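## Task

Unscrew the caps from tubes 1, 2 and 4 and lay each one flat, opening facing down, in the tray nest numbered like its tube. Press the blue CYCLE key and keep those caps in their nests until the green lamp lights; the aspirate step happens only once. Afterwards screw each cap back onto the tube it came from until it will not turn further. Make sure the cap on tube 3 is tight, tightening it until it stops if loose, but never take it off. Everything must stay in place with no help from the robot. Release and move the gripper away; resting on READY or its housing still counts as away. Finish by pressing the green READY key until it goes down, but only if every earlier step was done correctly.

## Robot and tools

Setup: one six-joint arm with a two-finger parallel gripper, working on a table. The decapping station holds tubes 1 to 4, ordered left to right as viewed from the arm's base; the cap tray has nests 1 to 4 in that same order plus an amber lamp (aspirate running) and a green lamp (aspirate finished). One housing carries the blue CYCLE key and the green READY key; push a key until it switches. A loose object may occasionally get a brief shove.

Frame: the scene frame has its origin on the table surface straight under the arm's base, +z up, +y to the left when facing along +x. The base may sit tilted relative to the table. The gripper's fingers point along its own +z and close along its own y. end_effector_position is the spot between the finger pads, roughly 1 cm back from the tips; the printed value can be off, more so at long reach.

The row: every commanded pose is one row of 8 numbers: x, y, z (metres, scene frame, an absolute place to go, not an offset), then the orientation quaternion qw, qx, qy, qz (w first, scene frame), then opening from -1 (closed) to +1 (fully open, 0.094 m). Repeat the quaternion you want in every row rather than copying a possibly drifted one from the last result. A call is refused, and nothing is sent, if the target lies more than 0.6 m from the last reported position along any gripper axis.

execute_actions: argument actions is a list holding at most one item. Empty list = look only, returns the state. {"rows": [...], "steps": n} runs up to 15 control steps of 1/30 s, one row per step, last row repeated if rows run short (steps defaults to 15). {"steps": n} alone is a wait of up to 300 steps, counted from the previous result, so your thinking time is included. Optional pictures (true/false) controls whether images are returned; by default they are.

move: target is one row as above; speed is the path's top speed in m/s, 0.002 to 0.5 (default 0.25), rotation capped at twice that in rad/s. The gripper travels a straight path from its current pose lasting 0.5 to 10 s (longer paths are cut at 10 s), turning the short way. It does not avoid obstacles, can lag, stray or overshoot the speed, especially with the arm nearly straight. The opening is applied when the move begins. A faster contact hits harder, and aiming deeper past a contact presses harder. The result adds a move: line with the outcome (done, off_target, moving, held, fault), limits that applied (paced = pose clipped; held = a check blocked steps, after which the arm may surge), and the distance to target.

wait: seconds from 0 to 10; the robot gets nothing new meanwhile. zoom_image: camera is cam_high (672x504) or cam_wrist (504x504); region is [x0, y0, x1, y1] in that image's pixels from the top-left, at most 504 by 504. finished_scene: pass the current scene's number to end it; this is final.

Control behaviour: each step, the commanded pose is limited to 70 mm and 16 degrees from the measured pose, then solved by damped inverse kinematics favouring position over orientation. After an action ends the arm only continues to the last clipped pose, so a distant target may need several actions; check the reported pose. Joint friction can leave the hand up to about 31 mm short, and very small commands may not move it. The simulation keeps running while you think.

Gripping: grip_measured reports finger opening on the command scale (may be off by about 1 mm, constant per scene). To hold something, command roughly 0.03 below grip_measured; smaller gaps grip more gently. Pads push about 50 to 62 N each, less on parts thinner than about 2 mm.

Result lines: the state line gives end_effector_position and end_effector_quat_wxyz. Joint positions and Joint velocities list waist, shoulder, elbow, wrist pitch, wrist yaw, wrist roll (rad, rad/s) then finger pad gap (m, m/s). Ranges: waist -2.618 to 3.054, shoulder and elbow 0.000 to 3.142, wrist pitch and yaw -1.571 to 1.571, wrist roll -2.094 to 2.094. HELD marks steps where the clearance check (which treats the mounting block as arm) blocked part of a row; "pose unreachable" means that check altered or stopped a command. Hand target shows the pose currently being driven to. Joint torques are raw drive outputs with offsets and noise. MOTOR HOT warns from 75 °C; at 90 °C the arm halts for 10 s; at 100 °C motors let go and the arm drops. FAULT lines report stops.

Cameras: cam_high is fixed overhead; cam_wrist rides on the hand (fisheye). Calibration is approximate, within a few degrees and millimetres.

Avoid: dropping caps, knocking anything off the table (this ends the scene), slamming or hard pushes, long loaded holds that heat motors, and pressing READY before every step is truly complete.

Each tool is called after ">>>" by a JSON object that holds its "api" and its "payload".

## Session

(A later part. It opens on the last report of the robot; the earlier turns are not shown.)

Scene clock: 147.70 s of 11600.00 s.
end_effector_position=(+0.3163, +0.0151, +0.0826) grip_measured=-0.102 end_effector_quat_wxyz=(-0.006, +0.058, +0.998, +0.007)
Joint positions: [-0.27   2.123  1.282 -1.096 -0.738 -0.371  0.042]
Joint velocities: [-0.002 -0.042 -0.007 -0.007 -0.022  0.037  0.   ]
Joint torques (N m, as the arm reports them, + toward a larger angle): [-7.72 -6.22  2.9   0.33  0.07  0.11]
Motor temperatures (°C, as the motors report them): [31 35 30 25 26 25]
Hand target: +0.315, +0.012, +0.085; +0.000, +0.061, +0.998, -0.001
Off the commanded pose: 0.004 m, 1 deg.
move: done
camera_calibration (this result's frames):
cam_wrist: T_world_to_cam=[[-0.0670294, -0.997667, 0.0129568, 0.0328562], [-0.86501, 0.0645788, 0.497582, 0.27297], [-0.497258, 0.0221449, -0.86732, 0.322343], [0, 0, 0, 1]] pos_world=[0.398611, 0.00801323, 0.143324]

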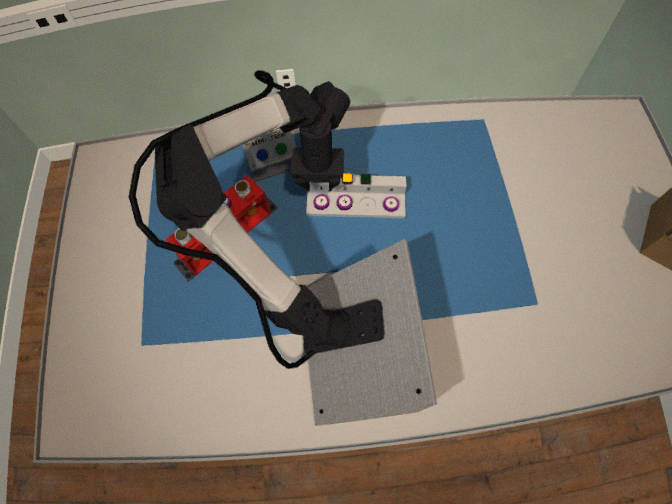

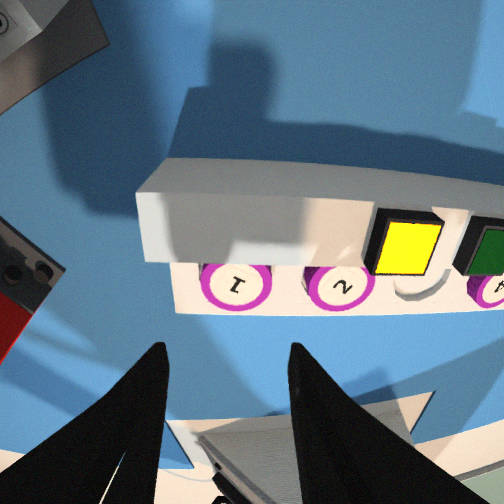

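>>> {"api": "move", "payload": {"target": [0.3148,0.014,0.046,0,0.061,0.998,0,-0.1], "speed": 0.06}}

Scene clock: 150.73 s of 11600.00 s.
end_effector_position=(+0.3164, +0.0128, +0.0499) grip_measured=-0.102 end_effector_quat_wxyz=(-0.001, +0.059, +0.998, -0.004)
Joint positions: [-0.202  2.123  1.184 -0.914 -0.743 -0.265  0.042]
Joint velocities: [-0.012  0.007  0.002 -0.037  0.022 -0.081 -0.   ]
Joint torques (N m, as the arm reports them, + toward a larger angle): [-6.15 -5.36  2.72  0.37 -0.12  0.1 ]
Motor temperatures (°C, as the motors report them): [31 35 30 25 26 25]
Hand target: +0.315, +0.014, +0.046; -0.001, +0.061, +0.998, +0.000
Off the commanded pose: 0.004 m, 1 deg.
move: done
camera_calibration (this result's frames):
cam_wrist: T_world_to_cam=[[-0.0699329, -0.996926, 0.0353246, 0.0308556], [-0.869279, 0.0782732, 0.488085, 0.291163], [-0.489349, 0.00342624, -0.872081, 0.292119], [0, 0, 0, 1]] pos_world=[0.398208, 0.00696959, 0.11155]

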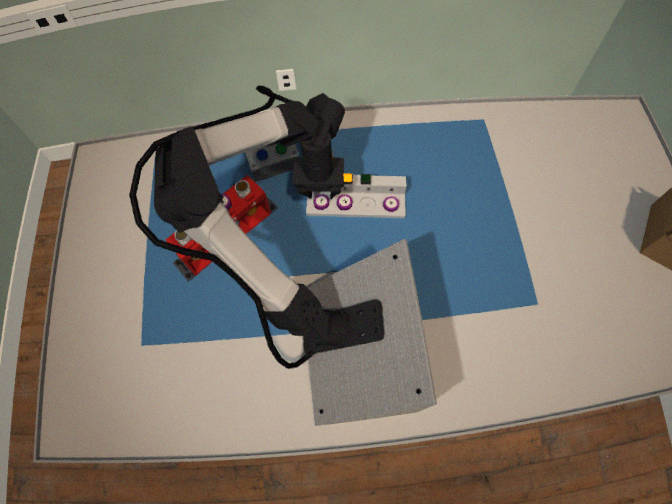

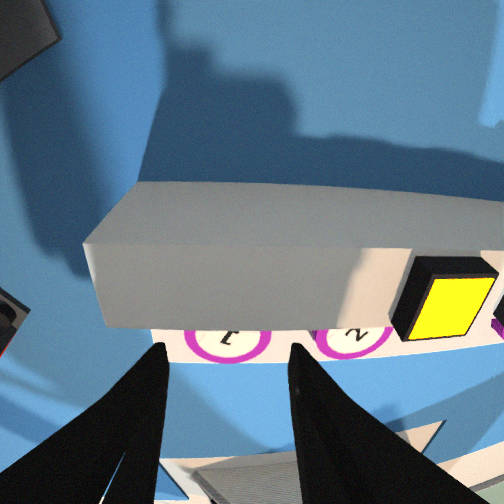

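>>> {"api": "wait", "payload": {"seconds": 2}}

Scene clock: 153.63 s of 11600.00 s.
end_effector_position=(+0.3169, +0.0127, +0.0499) grip_measured=-0.102 end_effector_quat_wxyz=(-0.000, +0.059, +0.998, -0.005)
Joint positions: [-0.202  2.123  1.184 -0.912 -0.743 -0.263  0.042]
Joint velocities: [ 0.007  0.007 -0.007  0.007  0.007 -0.007 -0.001]
Joint torques (N m, as the arm reports them, + toward a larger angle): [-6.26 -5.37  2.71  0.39 -0.16  0.1 ]
Motor temperatures (°C, as the motors report them): [31 35 30 25 26 25]
Hand target: +0.315, +0.014, +0.046; -0.001, +0.061, +0.998, +0.000
Off the commanded pose: 0.005 m, 1 deg.
Steps of this call (steps 1 to 87: nothing new was sent). Readings (end_effector_position):
1: (+0.3165, +0.0128, +0.0499)
2: (+0.3166, +0.0128, +0.0499)
4: (+0.3167, +0.0127, +0.0499)
8: (+0.3168, +0.0127, +0.0499)
87: the state above
camera_calibration (this result's frames):
cam_wrist: T_world_to_cam=[[-0.0699515, -0.996906, 0.0358427, 0.0306942], [-0.870045, 0.0785477, 0.486675, 0.291856], [-0.487985, 0.00285891, -0.872847, 0.291942], [0, 0, 0, 1]] pos_world=[0.398538, 0.00684002, 0.111682]

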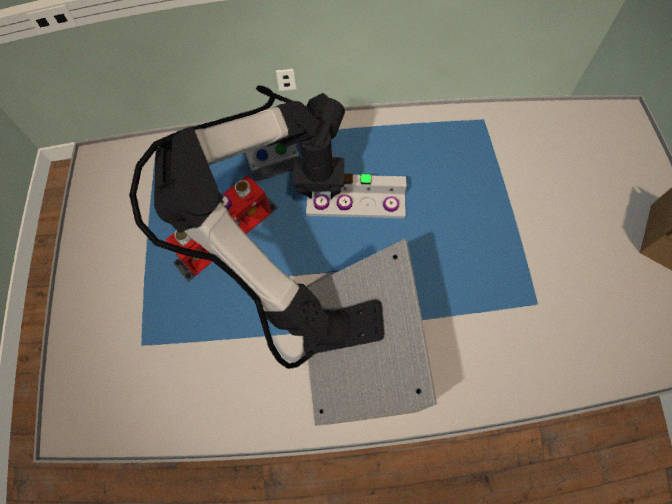

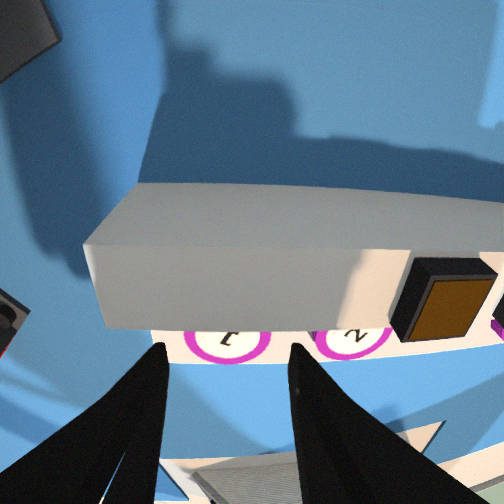

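Green.

>>> {"api": "move", "payload": {"target": [0.3152,0.0145,0.022,0,0.061,0.998,0,-0.1], "speed": 0.04}}

>>> {"api": "execute_actions", "payload": {"actions": [{"rows":[[0.317,0.015,0.026,0,0.061,0.998,0,-0.36]],"steps":10}], "pictures": false}}

>>> {"api": "move", "payload": {"target": [0.316,0.016,0.08,0,0.061,0.998,0,-0.36], "speed": 0.12}}

Scene clock: 155.93 s of 11600.00 s.
end_effector_position=(+0.3195, +0.0163, +0.0300) grip_measured=-0.102 end_effector_quat_wxyz=(+0.006, +0.053, +0.999, -0.007)
Joint positions: [-0.151  2.123  1.133 -0.797 -0.755 -0.196  0.042]
Joint velocities: [ 0.012 -0.002  0.002  0.066  0.037 -0.066 -0.001]
Joint torques (N m, as the arm reports them, + toward a larger angle): [-6.22 -4.14  2.46  0.4  -0.07  0.08]
Motor temperatures (°C, as the motors report them): [31 35 29 25 26 25]
Hand target: +0.315, +0.015, +0.022; -0.000, +0.061, +0.998, +0.000
Off the commanded pose: 0.009 m, 1 deg.
move: done
camera_calibration (this result's frames):
cam_wrist: T_world_to_cam=[[-0.0579278, -0.997538, 0.0395211, 0.031291], [-0.87688, 0.0697645, 0.47562, 0.306222], [-0.477207, -0.0071036, -0.878762, 0.272775], [0, 0, 0, 1]] pos_world=[0.400502, 0.0117882, 0.0928223]

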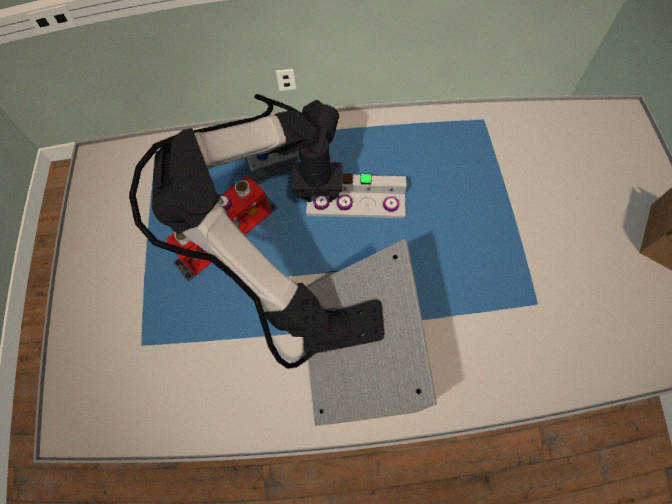

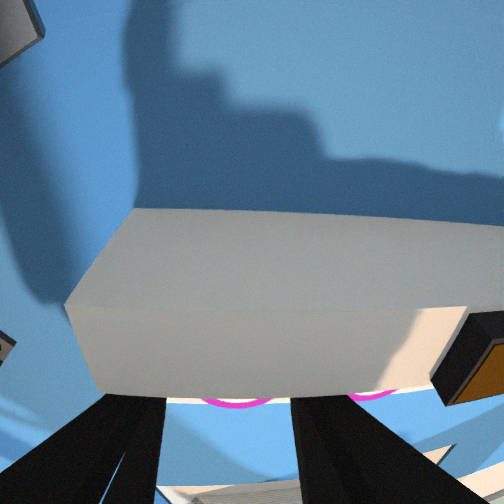

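Scene clock: 156.27 s of 11600.00 s.
end_effector_position=(+0.3192, +0.0153, +0.0297) grip_measured=-0.341 end_effector_quat_wxyz=(+0.005, +0.053, +0.999, -0.009)
Joint positions: [-0.151  2.125  1.133 -0.797 -0.751 -0.196  0.031]
Joint velocities: [ 0.007  0.002 -0.002  0.037 -0.066  0.066 -0.001]
Joint torques (N m, as the arm reports them, + toward a larger angle): [-6.8  -4.23  3.54  0.21 -0.15  0.07]
Motor temperatures (°C, as the motors report them): [31 35 29 25 26 25]
Hand target: +0.317, +0.015, +0.026; +0.000, +0.061, +0.998, +0.000
Off the commanded pose: 0.004 m, 1 deg.
Steps of this call (steps 1 to 10: all 10 steps of this action). Readings (end_effector_position):
1: (+0.3195, +0.0163, +0.0300)
2: (+0.3193, +0.0153, +0.0299)
4: (+0.3192, +0.0153, +0.0297)
8: (+0.3192, +0.0153, +0.0297)
10: the state above

Scene clock: 157.53 s of 11600.00 s.
end_effector_position=(+0.3134, +0.0156, +0.0737) grip_measured=-0.341 end_effector_quat_wxyz=(-0.003, +0.066, +0.998, +0.006)
Joint positions: [-0.254  2.11   1.236 -1.04  -0.744 -0.328  0.031]
Joint velocities: [-0.022 -0.017 -0.022  0.037 -0.022  0.066 -0.001]
Joint torques (N m, as the arm reports them, + toward a larger angle): [-7.49 -5.84  5.25  0.02  0.01 -0.02]
Motor temperatures (°C, as the motors report them): [31 35 30 25 26 25]
Hand target: +0.315, +0.016, +0.080; +0.001, +0.061, +0.998, -0.001
Off the commanded pose: 0.007 m, 1 deg.
move: done
camera_calibration (this result's frames):
cam_wrist: T_world_to_cam=[[-0.0840916, -0.996341, 0.0152978, 0.0384218], [-0.867013, 0.080726, 0.491702, 0.275728], [-0.491138, 0.0280847, -0.870629, 0.311403], [0, 0, 0, 1]] pos_world=[0.395233, 0.00727711, 0.134953]

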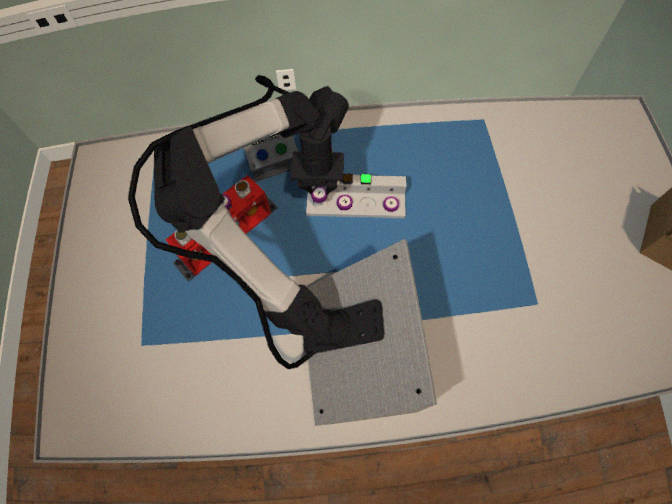

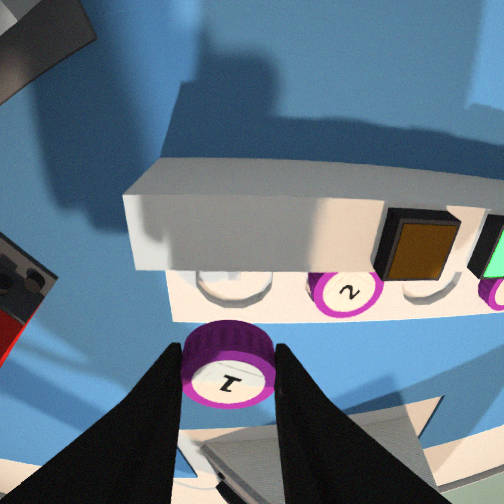

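>>> {"api": "move", "payload": {"target": [0.3165,0.014,0.022,0,0.061,0.998,0,-0.36], "speed": 0.04}}

Scene clock: 159.97 s of 11600.00 s.
end_effector_position=(+0.3172, +0.0154, +0.0339) grip_measured=-0.341 end_effector_quat_wxyz=(-0.000, +0.064, +0.998, -0.004)
Joint positions: [-0.163  2.13   1.149 -0.837 -0.754 -0.203  0.031]
Joint velocities: [-0.032 -0.012 -0.002  0.037 -0.051 -0.022  0.001]
Joint torques (N m, as the arm reports them, + toward a larger angle): [-5.25 -4.17  2.02  0.78 -0.15  0.14]
Motor temperatures (°C, as the motors report them): [31 35 30 25 26 25]
Hand target: +0.317, +0.014, +0.022; -0.001, +0.061, +0.998, +0.001
Off the commanded pose: 0.012 m, 1 deg.
move: off_target
camera_calibration (this result's frames):
cam_wrist: T_world_to_cam=[[-0.0798138, -0.996219, 0.0343275, 0.0372003], [-0.869048, 0.0864105, 0.487122, 0.299281], [-0.488247, 0.00904686, -0.872659, 0.278036], [0, 0, 0, 1]] pos_world=[0.398809, 0.00868318, 0.0955667]

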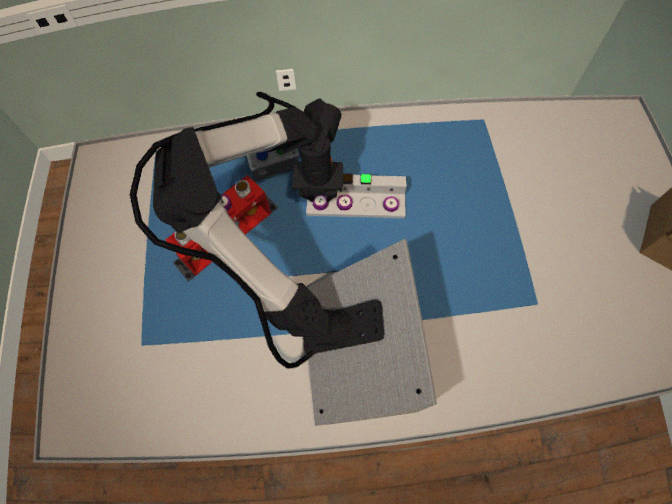

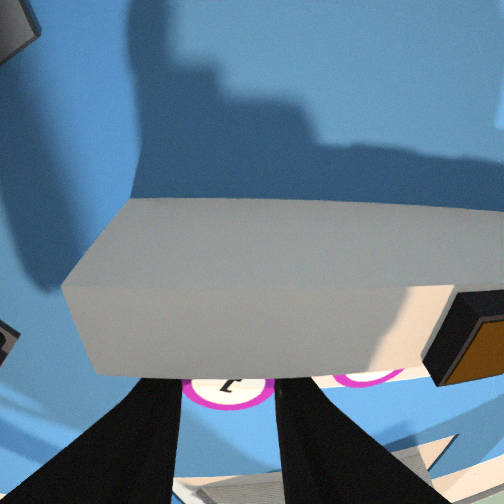

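On the rim; lift slightly, shift +x.

>>> {"api": "move", "payload": {"target": [0.323,0.013,0.044,0,0.061,0.998,0,-0.36], "speed": 0.03}}

>>> {"api": "move", "payload": {"target": [0.3195,0.013,0.023,0,0.061,0.998,0,-0.36], "speed": 0.02}}

Scene clock: 161.47 s of 11600.00 s.
end_effector_position=(+0.3229, +0.0163, +0.0430) grip_measured=-0.341 end_effector_quat_wxyz=(+0.004, +0.056, +0.998, -0.003)
Joint positions: [-0.178  2.13   1.184 -0.875 -0.755 -0.232  0.031]
Joint velocities: [ 0.017 -0.022 -0.002 -0.081  0.007  0.022 -0.001]
Joint torques (N m, as the arm reports them, + toward a larger angle): [-7.86 -4.23  4.99  0.03 -0.04  0.  ]
Motor temperatures (°C, as the motors report them): [31 35 30 25 26 25]
Hand target: +0.323, +0.013, +0.044; +0.000, +0.061, +0.998, -0.000
Off the commanded pose: 0.003 m, 1 deg.
move: done
camera_calibration (this result's frames):
cam_wrist: T_world_to_cam=[[-0.0636902, -0.997464, 0.0317697, 0.0331061], [-0.874552, 0.0711203, 0.479688, 0.302056], [-0.480731, 0.00276722, -0.876864, 0.286622], [0, 0, 0, 1]] pos_world=[0.40406, 0.0107467, 0.105384]

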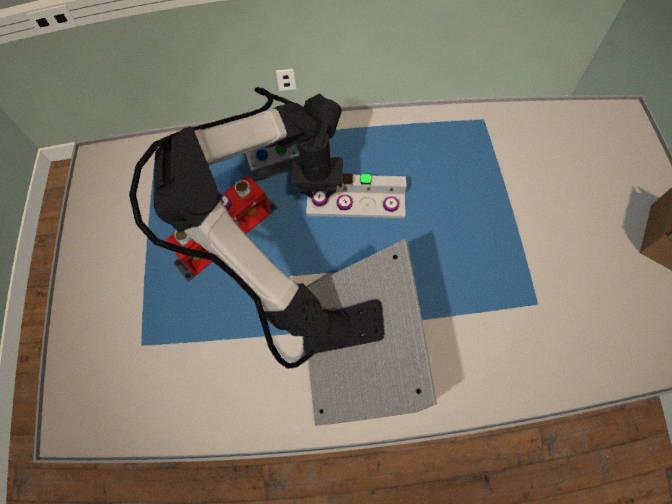

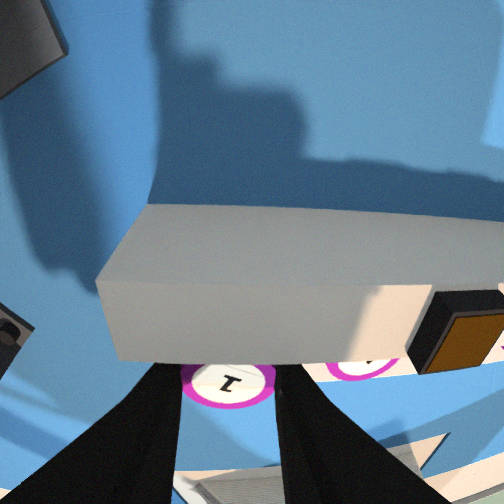

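Scene clock: 162.73 s of 11600.00 s.
end_effector_position=(+0.3231, +0.0161, +0.0345) grip_measured=-0.341 end_effector_quat_wxyz=(+0.006, +0.057, +0.998, -0.004)
Joint positions: [-0.16   2.133  1.162 -0.827 -0.757 -0.202  0.031]
Joint velocities: [ 0.002 -0.002 -0.017  0.007 -0.007  0.022  0.001]
Joint torques (N m, as the arm reports them, + toward a larger angle): [-5.79 -4.01  2.07  0.63 -0.1   0.09]
Motor temperatures (°C, as the motors report them): [31 35 29 25 26 25]
Hand target: +0.319, +0.013, +0.023; -0.000, +0.061, +0.998, +0.000
Off the commanded pose: 0.012 m, 1 deg.
move: off_target
camera_calibration (this result's frames):
cam_wrist: T_world_to_cam=[[-0.065932, -0.997204, 0.0351742, 0.033837], [-0.875912, 0.0747253, 0.47665, 0.306851], [-0.477945, 0.000616983, -0.878389, 0.278521], [0, 0, 0, 1]] pos_world=[0.404123, 0.010641, 0.0971991]

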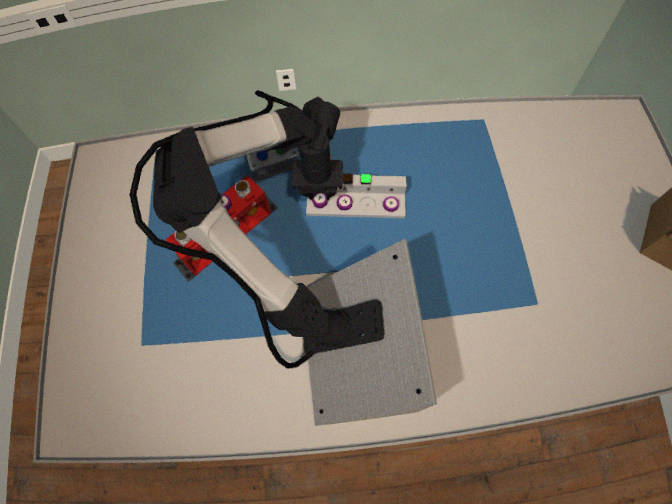

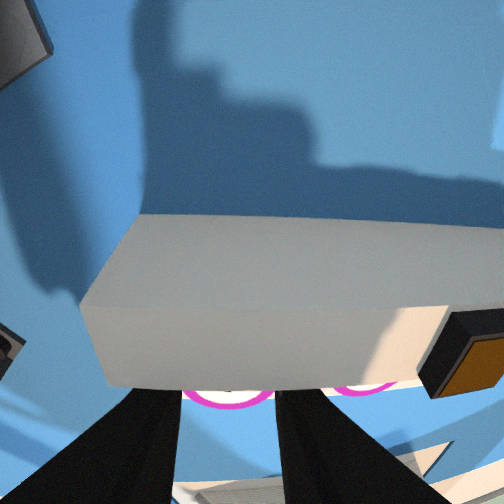

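>>> {"api": "move", "payload": {"target": [0.318,0.007,0.028,0,0.061,0.998,0,-0.36], "speed": 0.015}}

Scene clock: 164.30 s of 11600.00 s.
end_effector_position=(+0.3230, +0.0149, +0.0345) grip_measured=-0.341 end_effector_quat_wxyz=(+0.007, +0.057, +0.998, -0.000)
Joint positions: [-0.166  2.139  1.162 -0.827 -0.764 -0.21   0.031]
Joint velocities: [ 0.012  0.002 -0.007 -0.11  -0.081 -0.007  0.   ]
Joint torques (N m, as the arm reports them, + toward a larger angle): [-7.44 -3.86  2.66  0.39 -0.02 -0.05]
Motor temperatures (°C, as the motors report them): [31 35 29 25 26 25]
Hand target: +0.318, +0.007, +0.028; +0.000, +0.061, +0.998, -0.000
Off the commanded pose: 0.011 m, 1 deg.
move: off_target
camera_calibration (this result's frames):
cam_wrist: T_world_to_cam=[[-0.0661199, -0.997453, 0.0267493, 0.0329759], [-0.876921, 0.0708785, 0.475379, 0.307251], [-0.476064, 0.00797496, -0.879374, 0.277721], [0, 0, 0, 1]] pos_world=[0.403828, 0.00889969, 0.0972781]

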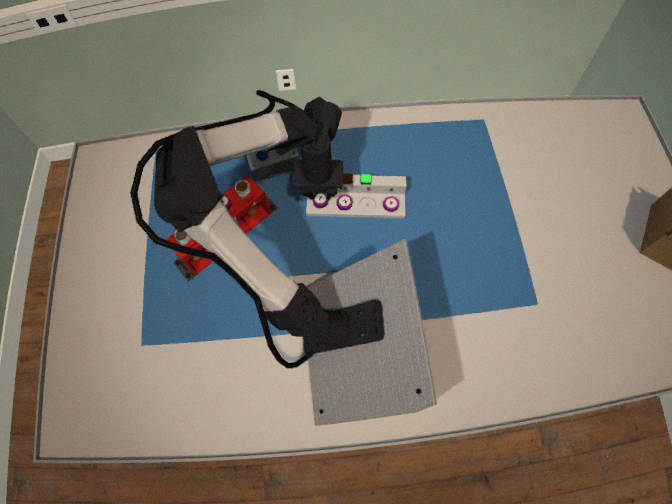

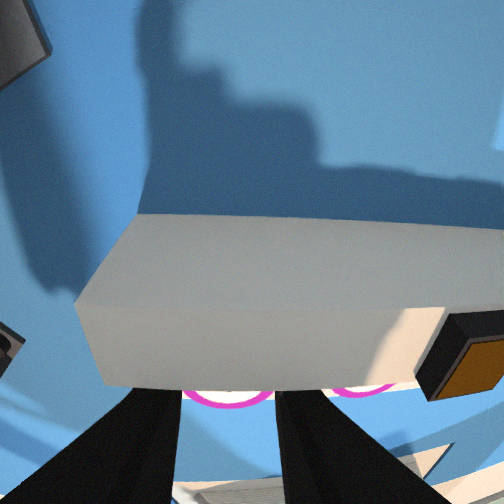

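>>> {"api": "move", "payload": {"target": [0.318,0.02,0.09,0,0.061,0.998,0,-0.365], "speed": 0.1}}

>>> {"api": "move", "payload": {"target": [0.27,0.10,0.162,0,-0.174,0.985,0,-0.365], "speed": 0.2}}

>>> {"api": "move", "payload": {"target": [0.209,0.306,0.154,0,-0.887,0.462,0,-0.365], "speed": 0.4}}

Scene clock: 168.50 s of 11600.00 s.
end_effector_position=(+0.3154, +0.0195, +0.0831) grip_measured=-0.341 end_effector_quat_wxyz=(-0.003, +0.066, +0.998, +0.006)
Joint positions: [-0.264  2.104  1.269 -1.09  -0.741 -0.341  0.031]
Joint velocities: [-0.002 -0.007  0.002 -0.022 -0.022 -0.022 -0.   ]
Joint torques (N m, as the arm reports them, + toward a larger angle): [-7.65 -5.89  5.33 -0.01  0.04 -0.03]
Motor temperatures (°C, as the motors report them): [32 35 29 25 26 25]
Hand target: +0.317, +0.020, +0.090; +0.000, +0.061, +0.998, -0.000
Off the commanded pose: 0.007 m, 1 deg.
move: done
camera_calibration (this result's frames):
cam_wrist: T_world_to_cam=[[-0.0843892, -0.996326, 0.0145766, 0.0425327], [-0.866224, 0.0805839, 0.493115, 0.272099], [-0.492478, 0.028987, -0.869842, 0.320839], [0, 0, 0, 1]] pos_world=[0.397295, 0.0111495, 0.144283]

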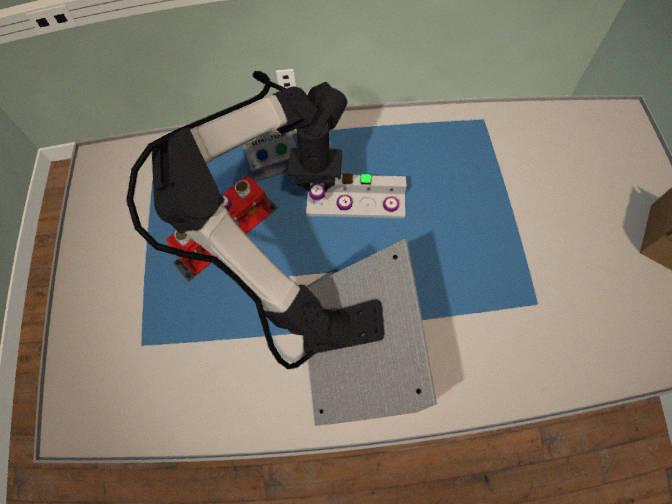

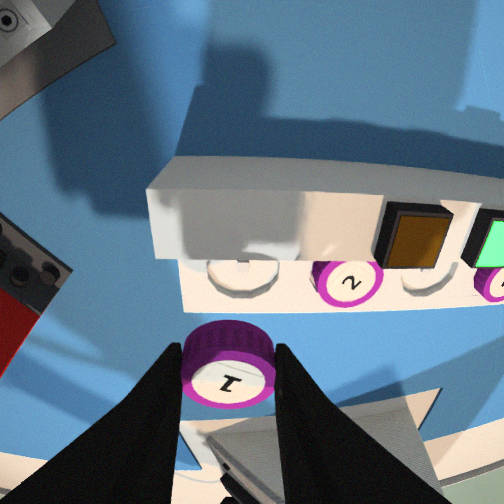

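Scene clock: 170.27 s of 11600.00 s.
end_effector_position=(+0.2694, +0.1004, +0.1554) grip_measured=-0.341 end_effector_quat_wxyz=(-0.002, -0.170, +0.985, +0.007)
Joint positions: [-0.297  1.791  1.298 -1.46  -0.729 -0.858  0.031]
Joint velocities: [-0.012 -0.012 -0.017 -0.022  0.007 -0.022 -0.   ]
Joint torques (N m, as the arm reports them, + toward a larger angle): [-6.56 -3.71  5.45  0.01  0.03 -0.04]
Motor temperatures (°C, as the motors report them): [32 35 29 25 26 25]
Hand target: +0.269, +0.101, +0.162; -0.000, -0.174, +0.985, -0.000
Off the commanded pose: 0.007 m, 1 deg.
move: done
camera_calibration (this result's frames):
cam_wrist: T_world_to_cam=[[0.380049, -0.924882, 0.0124953, -0.0137649], [-0.809337, -0.325969, 0.488588, 0.216334], [-0.447813, -0.1958, -0.872425, 0.369672], [0, 0, 0, 1]] pos_world=[0.345863, 0.130169, 0.216985]

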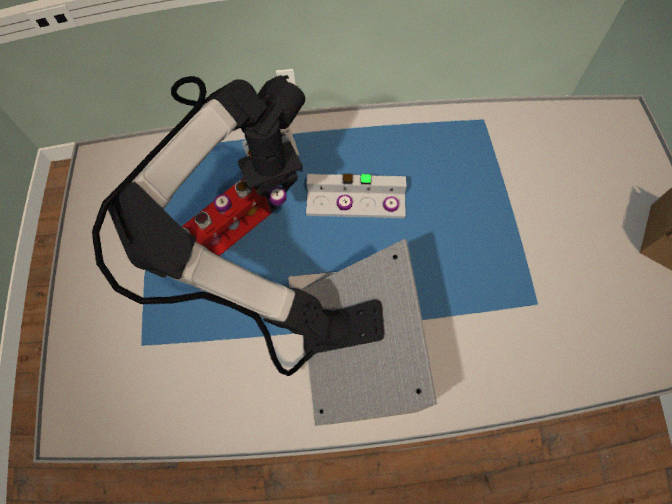

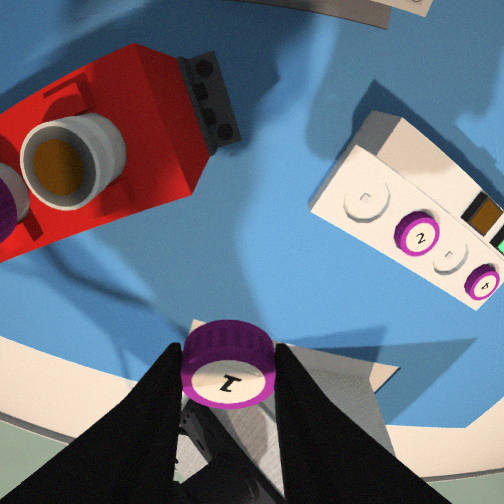

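Scene clock: 173.10 s of 11600.00 s.
end_effector_position=(+0.2091, +0.3021, +0.1502) grip_measured=-0.341 end_effector_quat_wxyz=(+0.002, +0.878, -0.478, -0.007)
Joint positions: [ 0.254  1.385  1.474 -1.514 -0.787 -1.906  0.031]
Joint velocities: [ 0.007 -0.007  0.002 -0.007  0.022 -0.051  0.   ]
Joint torques (N m, as the arm reports them, + toward a larger angle): [-2.68 -4.55  5.19  0.09 -0.05 -0.03]
Motor temperatures (°C, as the motors report them): [31 35 30 25 26 25]
Hand target: +0.208, +0.307, +0.154; -0.002, +0.887, -0.462, -0.001
Off the commanded pose: 0.005 m, 2 deg.
move: done
camera_calibration (this result's frames):
cam_wrist: T_world_to_cam=[[0.812527, 0.582696, 0.0162502, -0.350697], [0.505793, -0.718601, 0.477269, 0.0810464], [0.28978, -0.379575, -0.878607, 0.279778], [0, 0, 0, 1]] pos_world=[0.162884, 0.368787, 0.212833]

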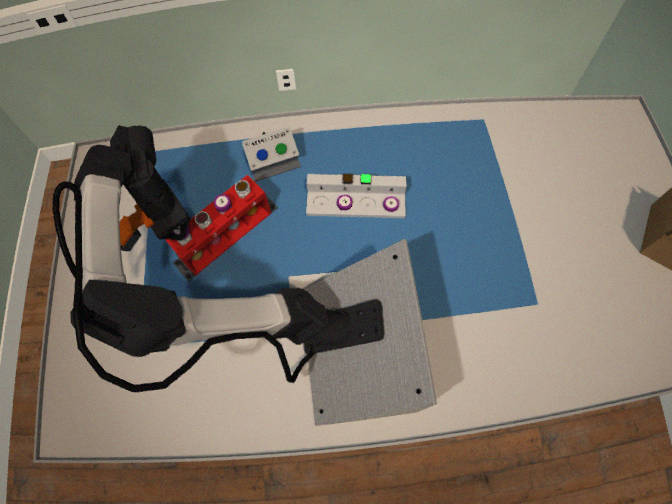

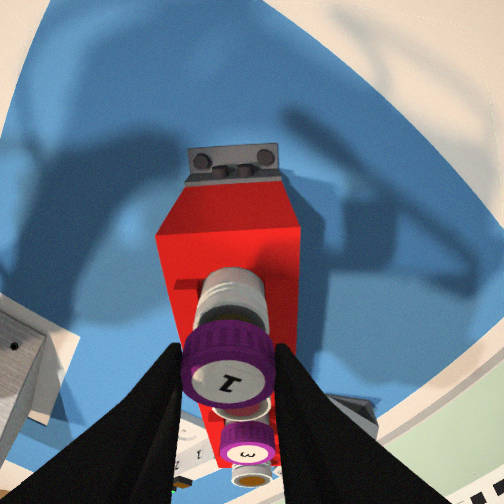

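>>> {"api": "move", "payload": {"target": [0.2068,0.3042,0.141,0,-0.887,0.462,0,-0.365], "speed": 0.02}}

Scene clock: 176.53 s of 11600.00 s.
end_effector_position=(+0.2081, +0.3049, +0.1423) grip_measured=-0.341 end_effector_quat_wxyz=(-0.001, +0.884, -0.467, -0.007)
Joint positions: [ 0.287  1.369  1.443 -1.461 -0.785 -1.882  0.031]
Joint velocities: [-0.007 -0.007 -0.012  0.007  0.007  0.051 -0.   ]
Joint torques (N m, as the arm reports them, + toward a larger angle): [-2.54 -4.95  2.9   0.28  0.02  0.1 ]
Motor temperatures (°C, as the motors report them): [31 35 30 25 26 25]
Hand target: +0.207, +0.304, +0.141; +0.000, +0.887, -0.462, -0.001
Off the commanded pose: 0.002 m, 1 deg.
move: done
camera_calibration (this result's frames):
cam_wrist: T_world_to_cam=[[0.797139, 0.603413, 0.0215052, -0.355242], [0.522902, -0.707712, 0.475097, 0.0808158], [0.301899, -0.367473, -0.879671, 0.268123], [0, 0, 0, 1]] pos_world=[0.159973, 0.37008, 0.205104]

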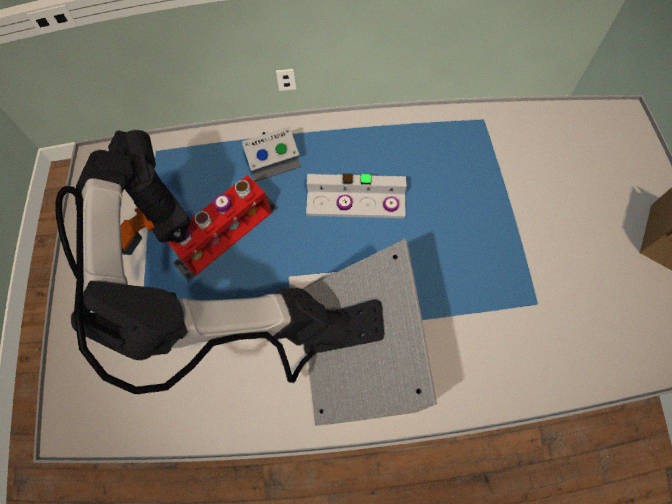

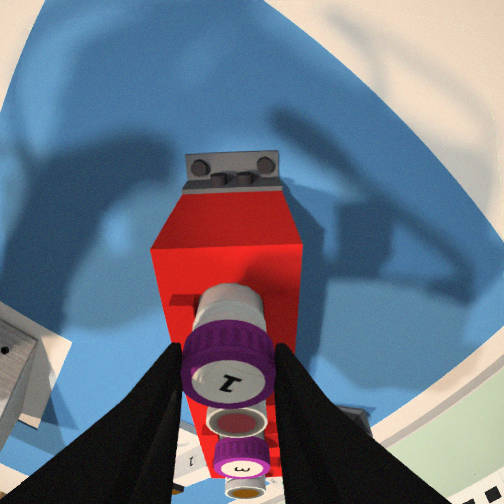

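>>> {"api": "move", "payload": {"target": [0.2071,0.3038,0.131,0,-0.887,0.462,0,-0.365], "speed": 0.012}}

Scene clock: 178.33 s of 11600.00 s.
end_effector_position=(+0.2087, +0.3055, +0.1403) grip_measured=-0.341 end_effector_quat_wxyz=(-0.004, +0.886, -0.464, +0.007)
Joint positions: [ 0.303  1.342  1.418 -1.413 -0.767 -1.841  0.031]
Joint velocities: [ 0.012 -0.012 -0.012 -0.007 -0.066 -0.007 -0.   ]
Joint torques (N m, as the arm reports them, + toward a larger angle): [-1.25 -3.79  1.78  0.47 -0.08  0.11]
Motor temperatures (°C, as the motors report them): [31 35 30 25 26 25]
Hand target: +0.207, +0.304, +0.131; +0.000, +0.887, -0.462, -0.000
Off the commanded pose: 0.010 m, 1 deg.
move: done
camera_calibration (this result's frames):
cam_wrist: T_world_to_cam=[[0.793167, 0.607676, 0.0401883, -0.359191], [0.512817, -0.702032, 0.494135, 0.079606], [0.328488, -0.371322, -0.868456, 0.260464], [0, 0, 0, 1]] pos_world=[0.158516, 0.370874, 0.201301]

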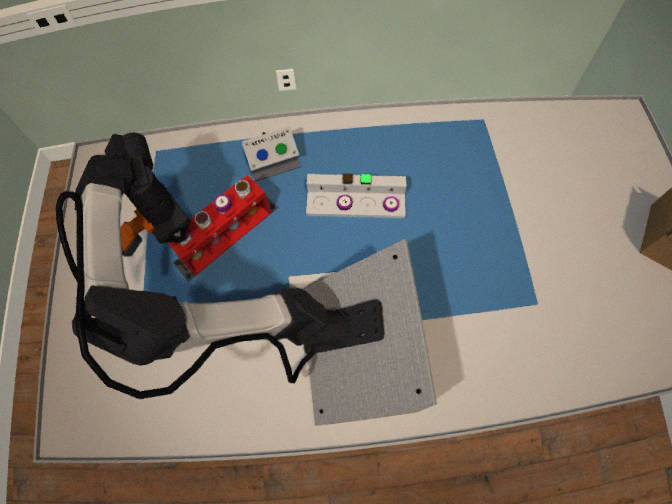

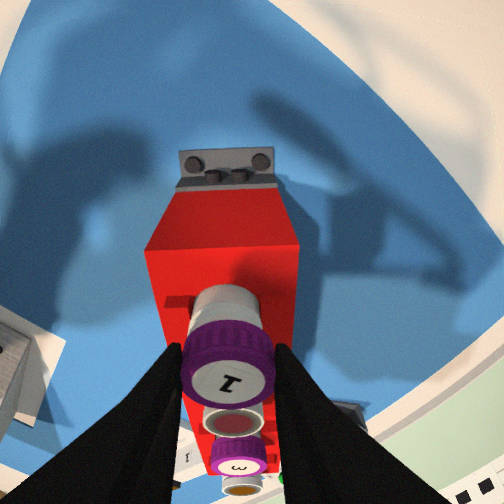

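>>> {"api": "zoom_image", "payload": {"camera": "cam_wrist", "region": [160,270,300,450]}}

>>> {"api": "zoom_image", "payload": {"camera": "cam_high", "region": [150,200,230,270]}}

Region (160, 270, 300, 450) of cam_wrist's 504x504 image, scaled by 2.800, with more detail than that image has.

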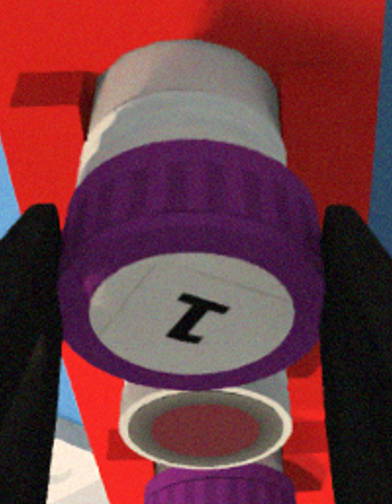

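Region (150, 200, 230, 270) of cam_high's 672x504 image, scaled by 6.300, with more detail than that image has; it fills the top 441 rows of this view, and the rest is white.

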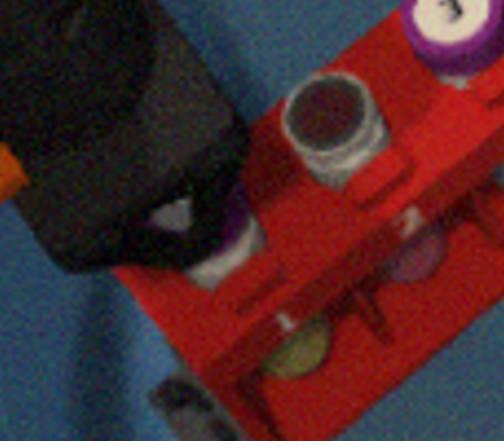

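>>> {"api": "move", "payload": {"target": [0.2045,0.3025,0.136,0,-0.887,0.462,0,-0.365], "speed": 0.01}}

Scene clock: 181.40 s of 11600.00 s.
end_effector_position=(+0.2088, +0.3056, +0.1402) grip_measured=-0.341 end_effector_quat_wxyz=(-0.004, +0.886, -0.464, +0.007)
Joint positions: [ 0.303  1.342  1.418 -1.413 -0.767 -1.842  0.031]
Joint velocities: [-0.022 -0.007 -0.012  0.022 -0.007  0.007  0.   ]
Joint torques (N m, as the arm reports them, + toward a larger angle): [-2.81 -4.14  2.26  0.18 -0.13 -0.05]
Motor temperatures (°C, as the motors report them): [31 35 29 25 26 25]
Hand target: +0.205, +0.303, +0.136; +0.000, +0.887, -0.462, -0.000
Off the commanded pose: 0.007 m, 1 deg.
move: done
camera_calibration (this result's frames):
cam_wrist: T_world_to_cam=[[0.792378, 0.608711, 0.0401015, -0.359361], [0.513666, -0.701226, 0.494398, 0.079173], [0.329066, -0.371152, -0.86831, 0.260219], [0, 0, 0, 1]] pos_world=[0.158452, 0.370846, 0.201219]

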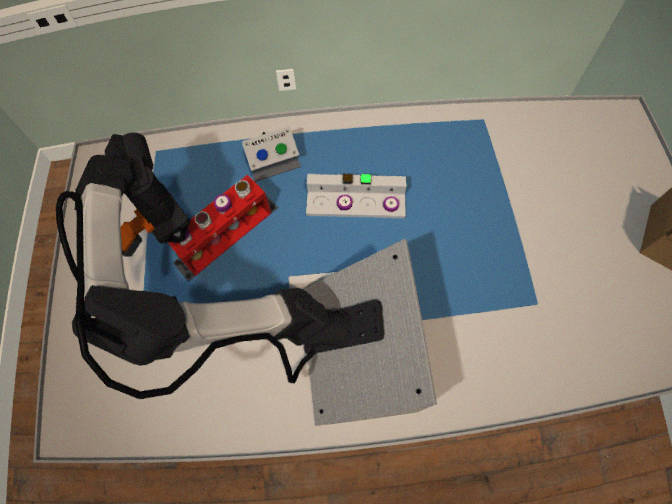

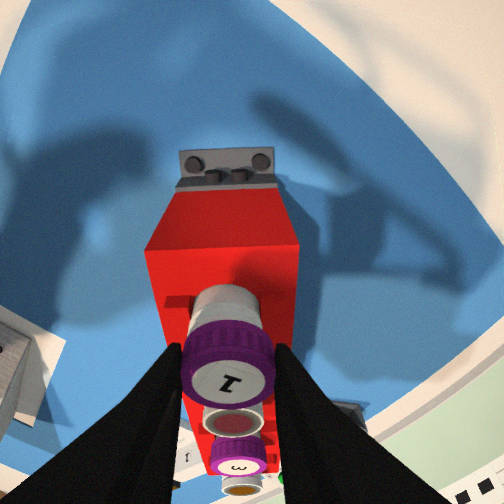

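>>> {"api": "move", "payload": {"target": [0.2065,0.3035,0.146,0,-0.887,0.462,0,-0.365], "speed": 0.02}}

>>> {"api": "move", "payload": {"target": [0.2055,0.3025,0.132,0,-0.887,0.462,0,-0.365], "speed": 0.012}}

Scene clock: 182.93 s of 11600.00 s.
end_effector_position=(+0.2044, +0.3024, +0.1431) grip_measured=-0.341 end_effector_quat_wxyz=(+0.001, +0.888, -0.461, +0.002)
Joint positions: [ 0.288  1.342  1.422 -1.451 -0.769 -1.883  0.031]
Joint velocities: [ 0.007  0.002  0.056 -0.022 -0.037 -0.037 -0.001]
Joint torques (N m, as the arm reports them, + toward a larger angle): [-4.23 -2.82  5.31 -0.04 -0.13  0.  ]
Motor temperatures (°C, as the motors report them): [31 34 29 25 26 25]
Hand target: +0.206, +0.303, +0.146; -0.000, +0.887, -0.462, +0.000
Off the commanded pose: 0.004 m, 0 deg.
move: done
camera_calibration (this result's frames):
cam_wrist: T_world_to_cam=[[0.78842, 0.614582, 0.026117, -0.353011], [0.525453, -0.694941, 0.490873, 0.0739331], [0.319831, -0.373291, -0.87084, 0.265939], [0, 0, 0, 1]] pos_world=[0.154417, 0.367606, 0.204518]

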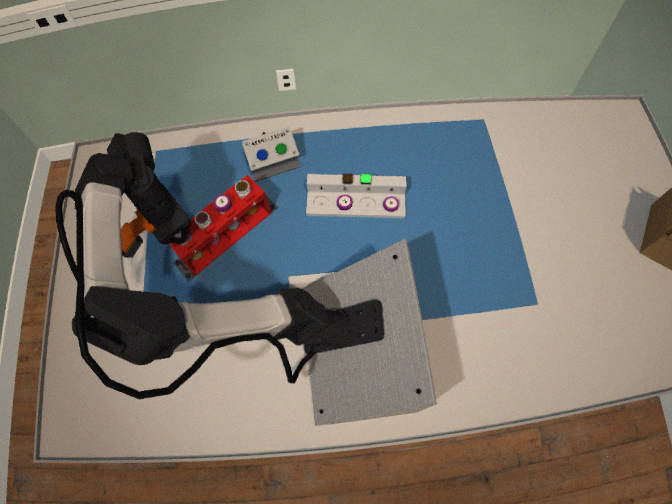

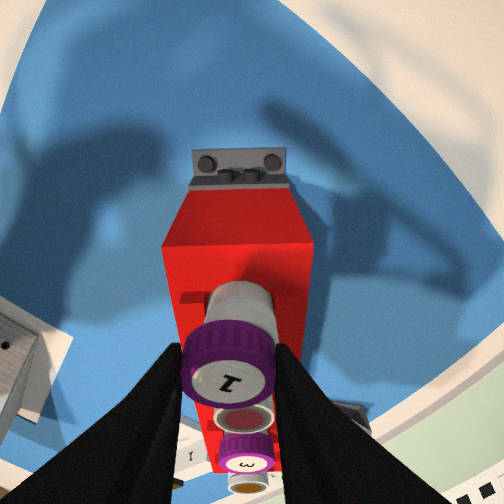

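Scene clock: 184.10 s of 11600.00 s.
end_effector_position=(+0.2052, +0.3036, +0.1404) grip_measured=-0.341 end_effector_quat_wxyz=(-0.002, +0.885, -0.466, +0.004)
Joint positions: [ 0.299  1.336  1.41  -1.426 -0.769 -1.849  0.031]
Joint velocities: [ 0.002 -0.002 -0.012 -0.022  0.066 -0.022 -0.   ]
Joint torques (N m, as the arm reports them, + toward a larger angle): [-1.35 -3.64  1.96  0.53 -0.07  0.11]
Motor temperatures (°C, as the motors report them): [31 34 29 25 26 25]
Hand target: +0.205, +0.302, +0.132; +0.000, +0.887, -0.462, -0.001
Off the commanded pose: 0.009 m, 1 deg.
move: done
camera_calibration (this result's frames):
cam_wrist: T_world_to_cam=[[0.796099, 0.604253, 0.0332396, -0.353787], [0.513637, -0.703717, 0.490877, 0.080785], [0.320005, -0.373713, -0.870595, 0.263833], [0, 0, 0, 1]] pos_world=[0.155727, 0.369224, 0.201796]

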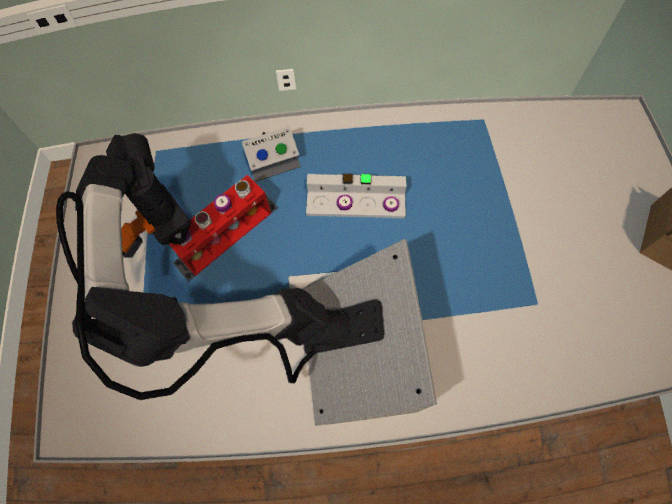

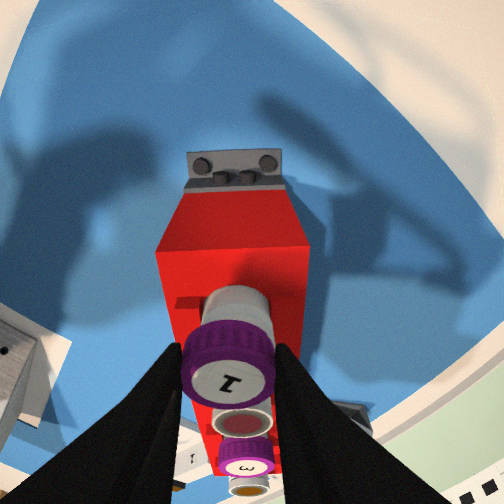

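>>> {"api": "move", "payload": {"target": [0.2092,0.3045,0.146,0,-0.887,0.462,0,-0.365], "speed": 0.02}}

Scene clock: 185.93 s of 11600.00 s.
end_effector_position=(+0.2075, +0.3044, +0.1438) grip_measured=-0.341 end_effector_quat_wxyz=(-0.001, +0.888, -0.459, +0.003)
Joint positions: [ 0.289  1.352  1.436 -1.449 -0.77  -1.882  0.031]
Joint velocities: [ 0.002 -0.007 -0.012 -0.051 -0.037 -0.051 -0.   ]
Joint torques (N m, as the arm reports them, + toward a larger angle): [-4.32 -2.76  5.25 -0.05 -0.12  0.  ]
Motor temperatures (°C, as the motors report them): [31 34 29 25 26 25]
Hand target: +0.209, +0.305, +0.146; -0.000, +0.887, -0.462, +0.000
Off the commanded pose: 0.003 m, 1 deg.
move: done
camera_calibration (this result's frames):
cam_wrist: T_world_to_cam=[[0.786307, 0.617106, 0.0300375, -0.357664], [0.526059, -0.694208, 0.491261, 0.0729921], [0.324013, -0.370481, -0.870494, 0.26454], [0, 0, 0, 1]] pos_world=[0.157121, 0.369395, 0.205166]

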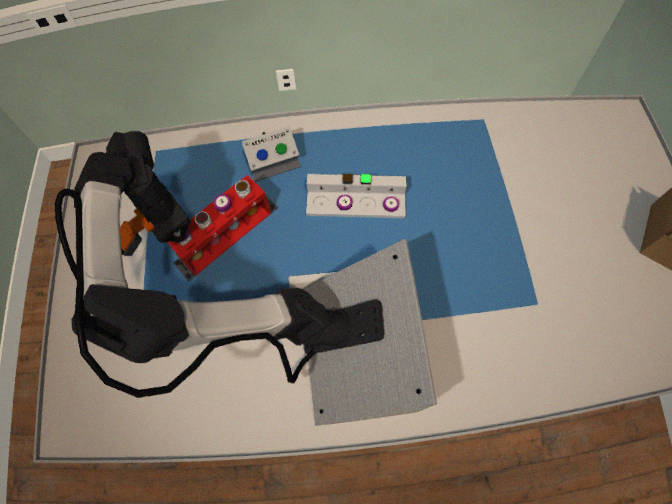

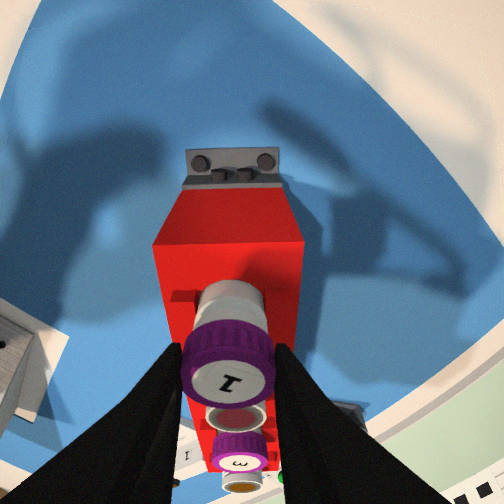

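>>> {"api": "move", "payload": {"target": [0.2055,0.3022,0.132,0,-0.887,0.462,0,-0.365], "speed": 0.012}}

Scene clock: 187.60 s of 11600.00 s.
end_effector_position=(+0.2068, +0.3032, +0.1404) grip_measured=-0.341 end_effector_quat_wxyz=(-0.003, +0.885, -0.465, +0.006)
Joint positions: [ 0.297  1.336  1.409 -1.419 -0.768 -1.85   0.031]
Joint velocities: [-0.017 -0.002 -0.007 -0.007 -0.007 -0.022 -0.001]
Joint torques (N m, as the arm reports them, + toward a larger angle): [-1.34 -3.79  1.98  0.47 -0.08  0.11]
Motor temperatures (°C, as the motors report them): [30 34 29 25 26 25]
Hand target: +0.205, +0.302, +0.132; +0.000, +0.887, -0.462, -0.000
Off the commanded pose: 0.009 m, 1 deg.
move: done
camera_calibration (this result's frames):
cam_wrist: T_world_to_cam=[[0.794351, 0.606327, 0.0370582, -0.355602], [0.513086, -0.702351, 0.493402, 0.0790457], [0.325191, -0.372921, -0.869011, 0.261601], [0, 0, 0, 1]] pos_world=[0.156846, 0.368686, 0.201511]

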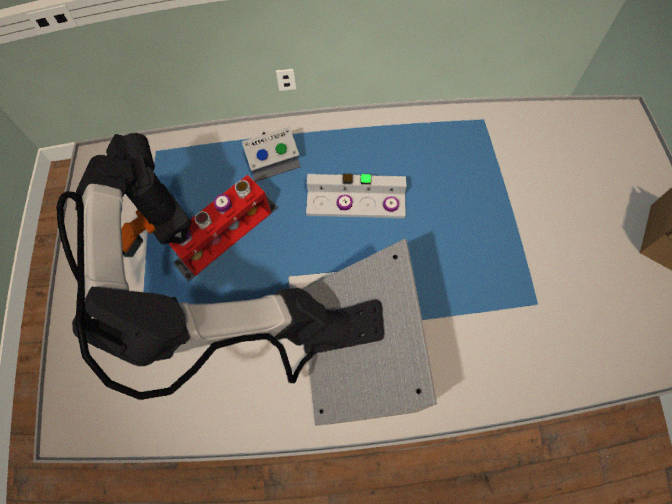

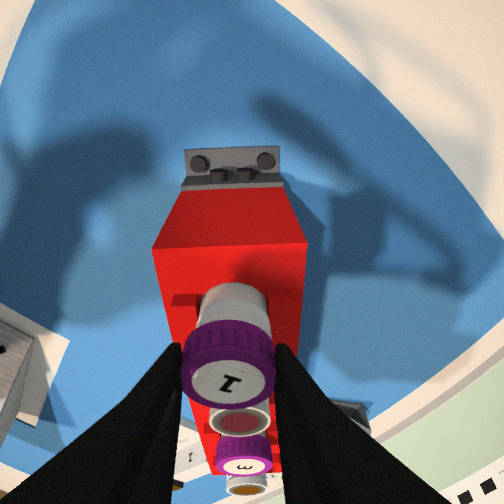

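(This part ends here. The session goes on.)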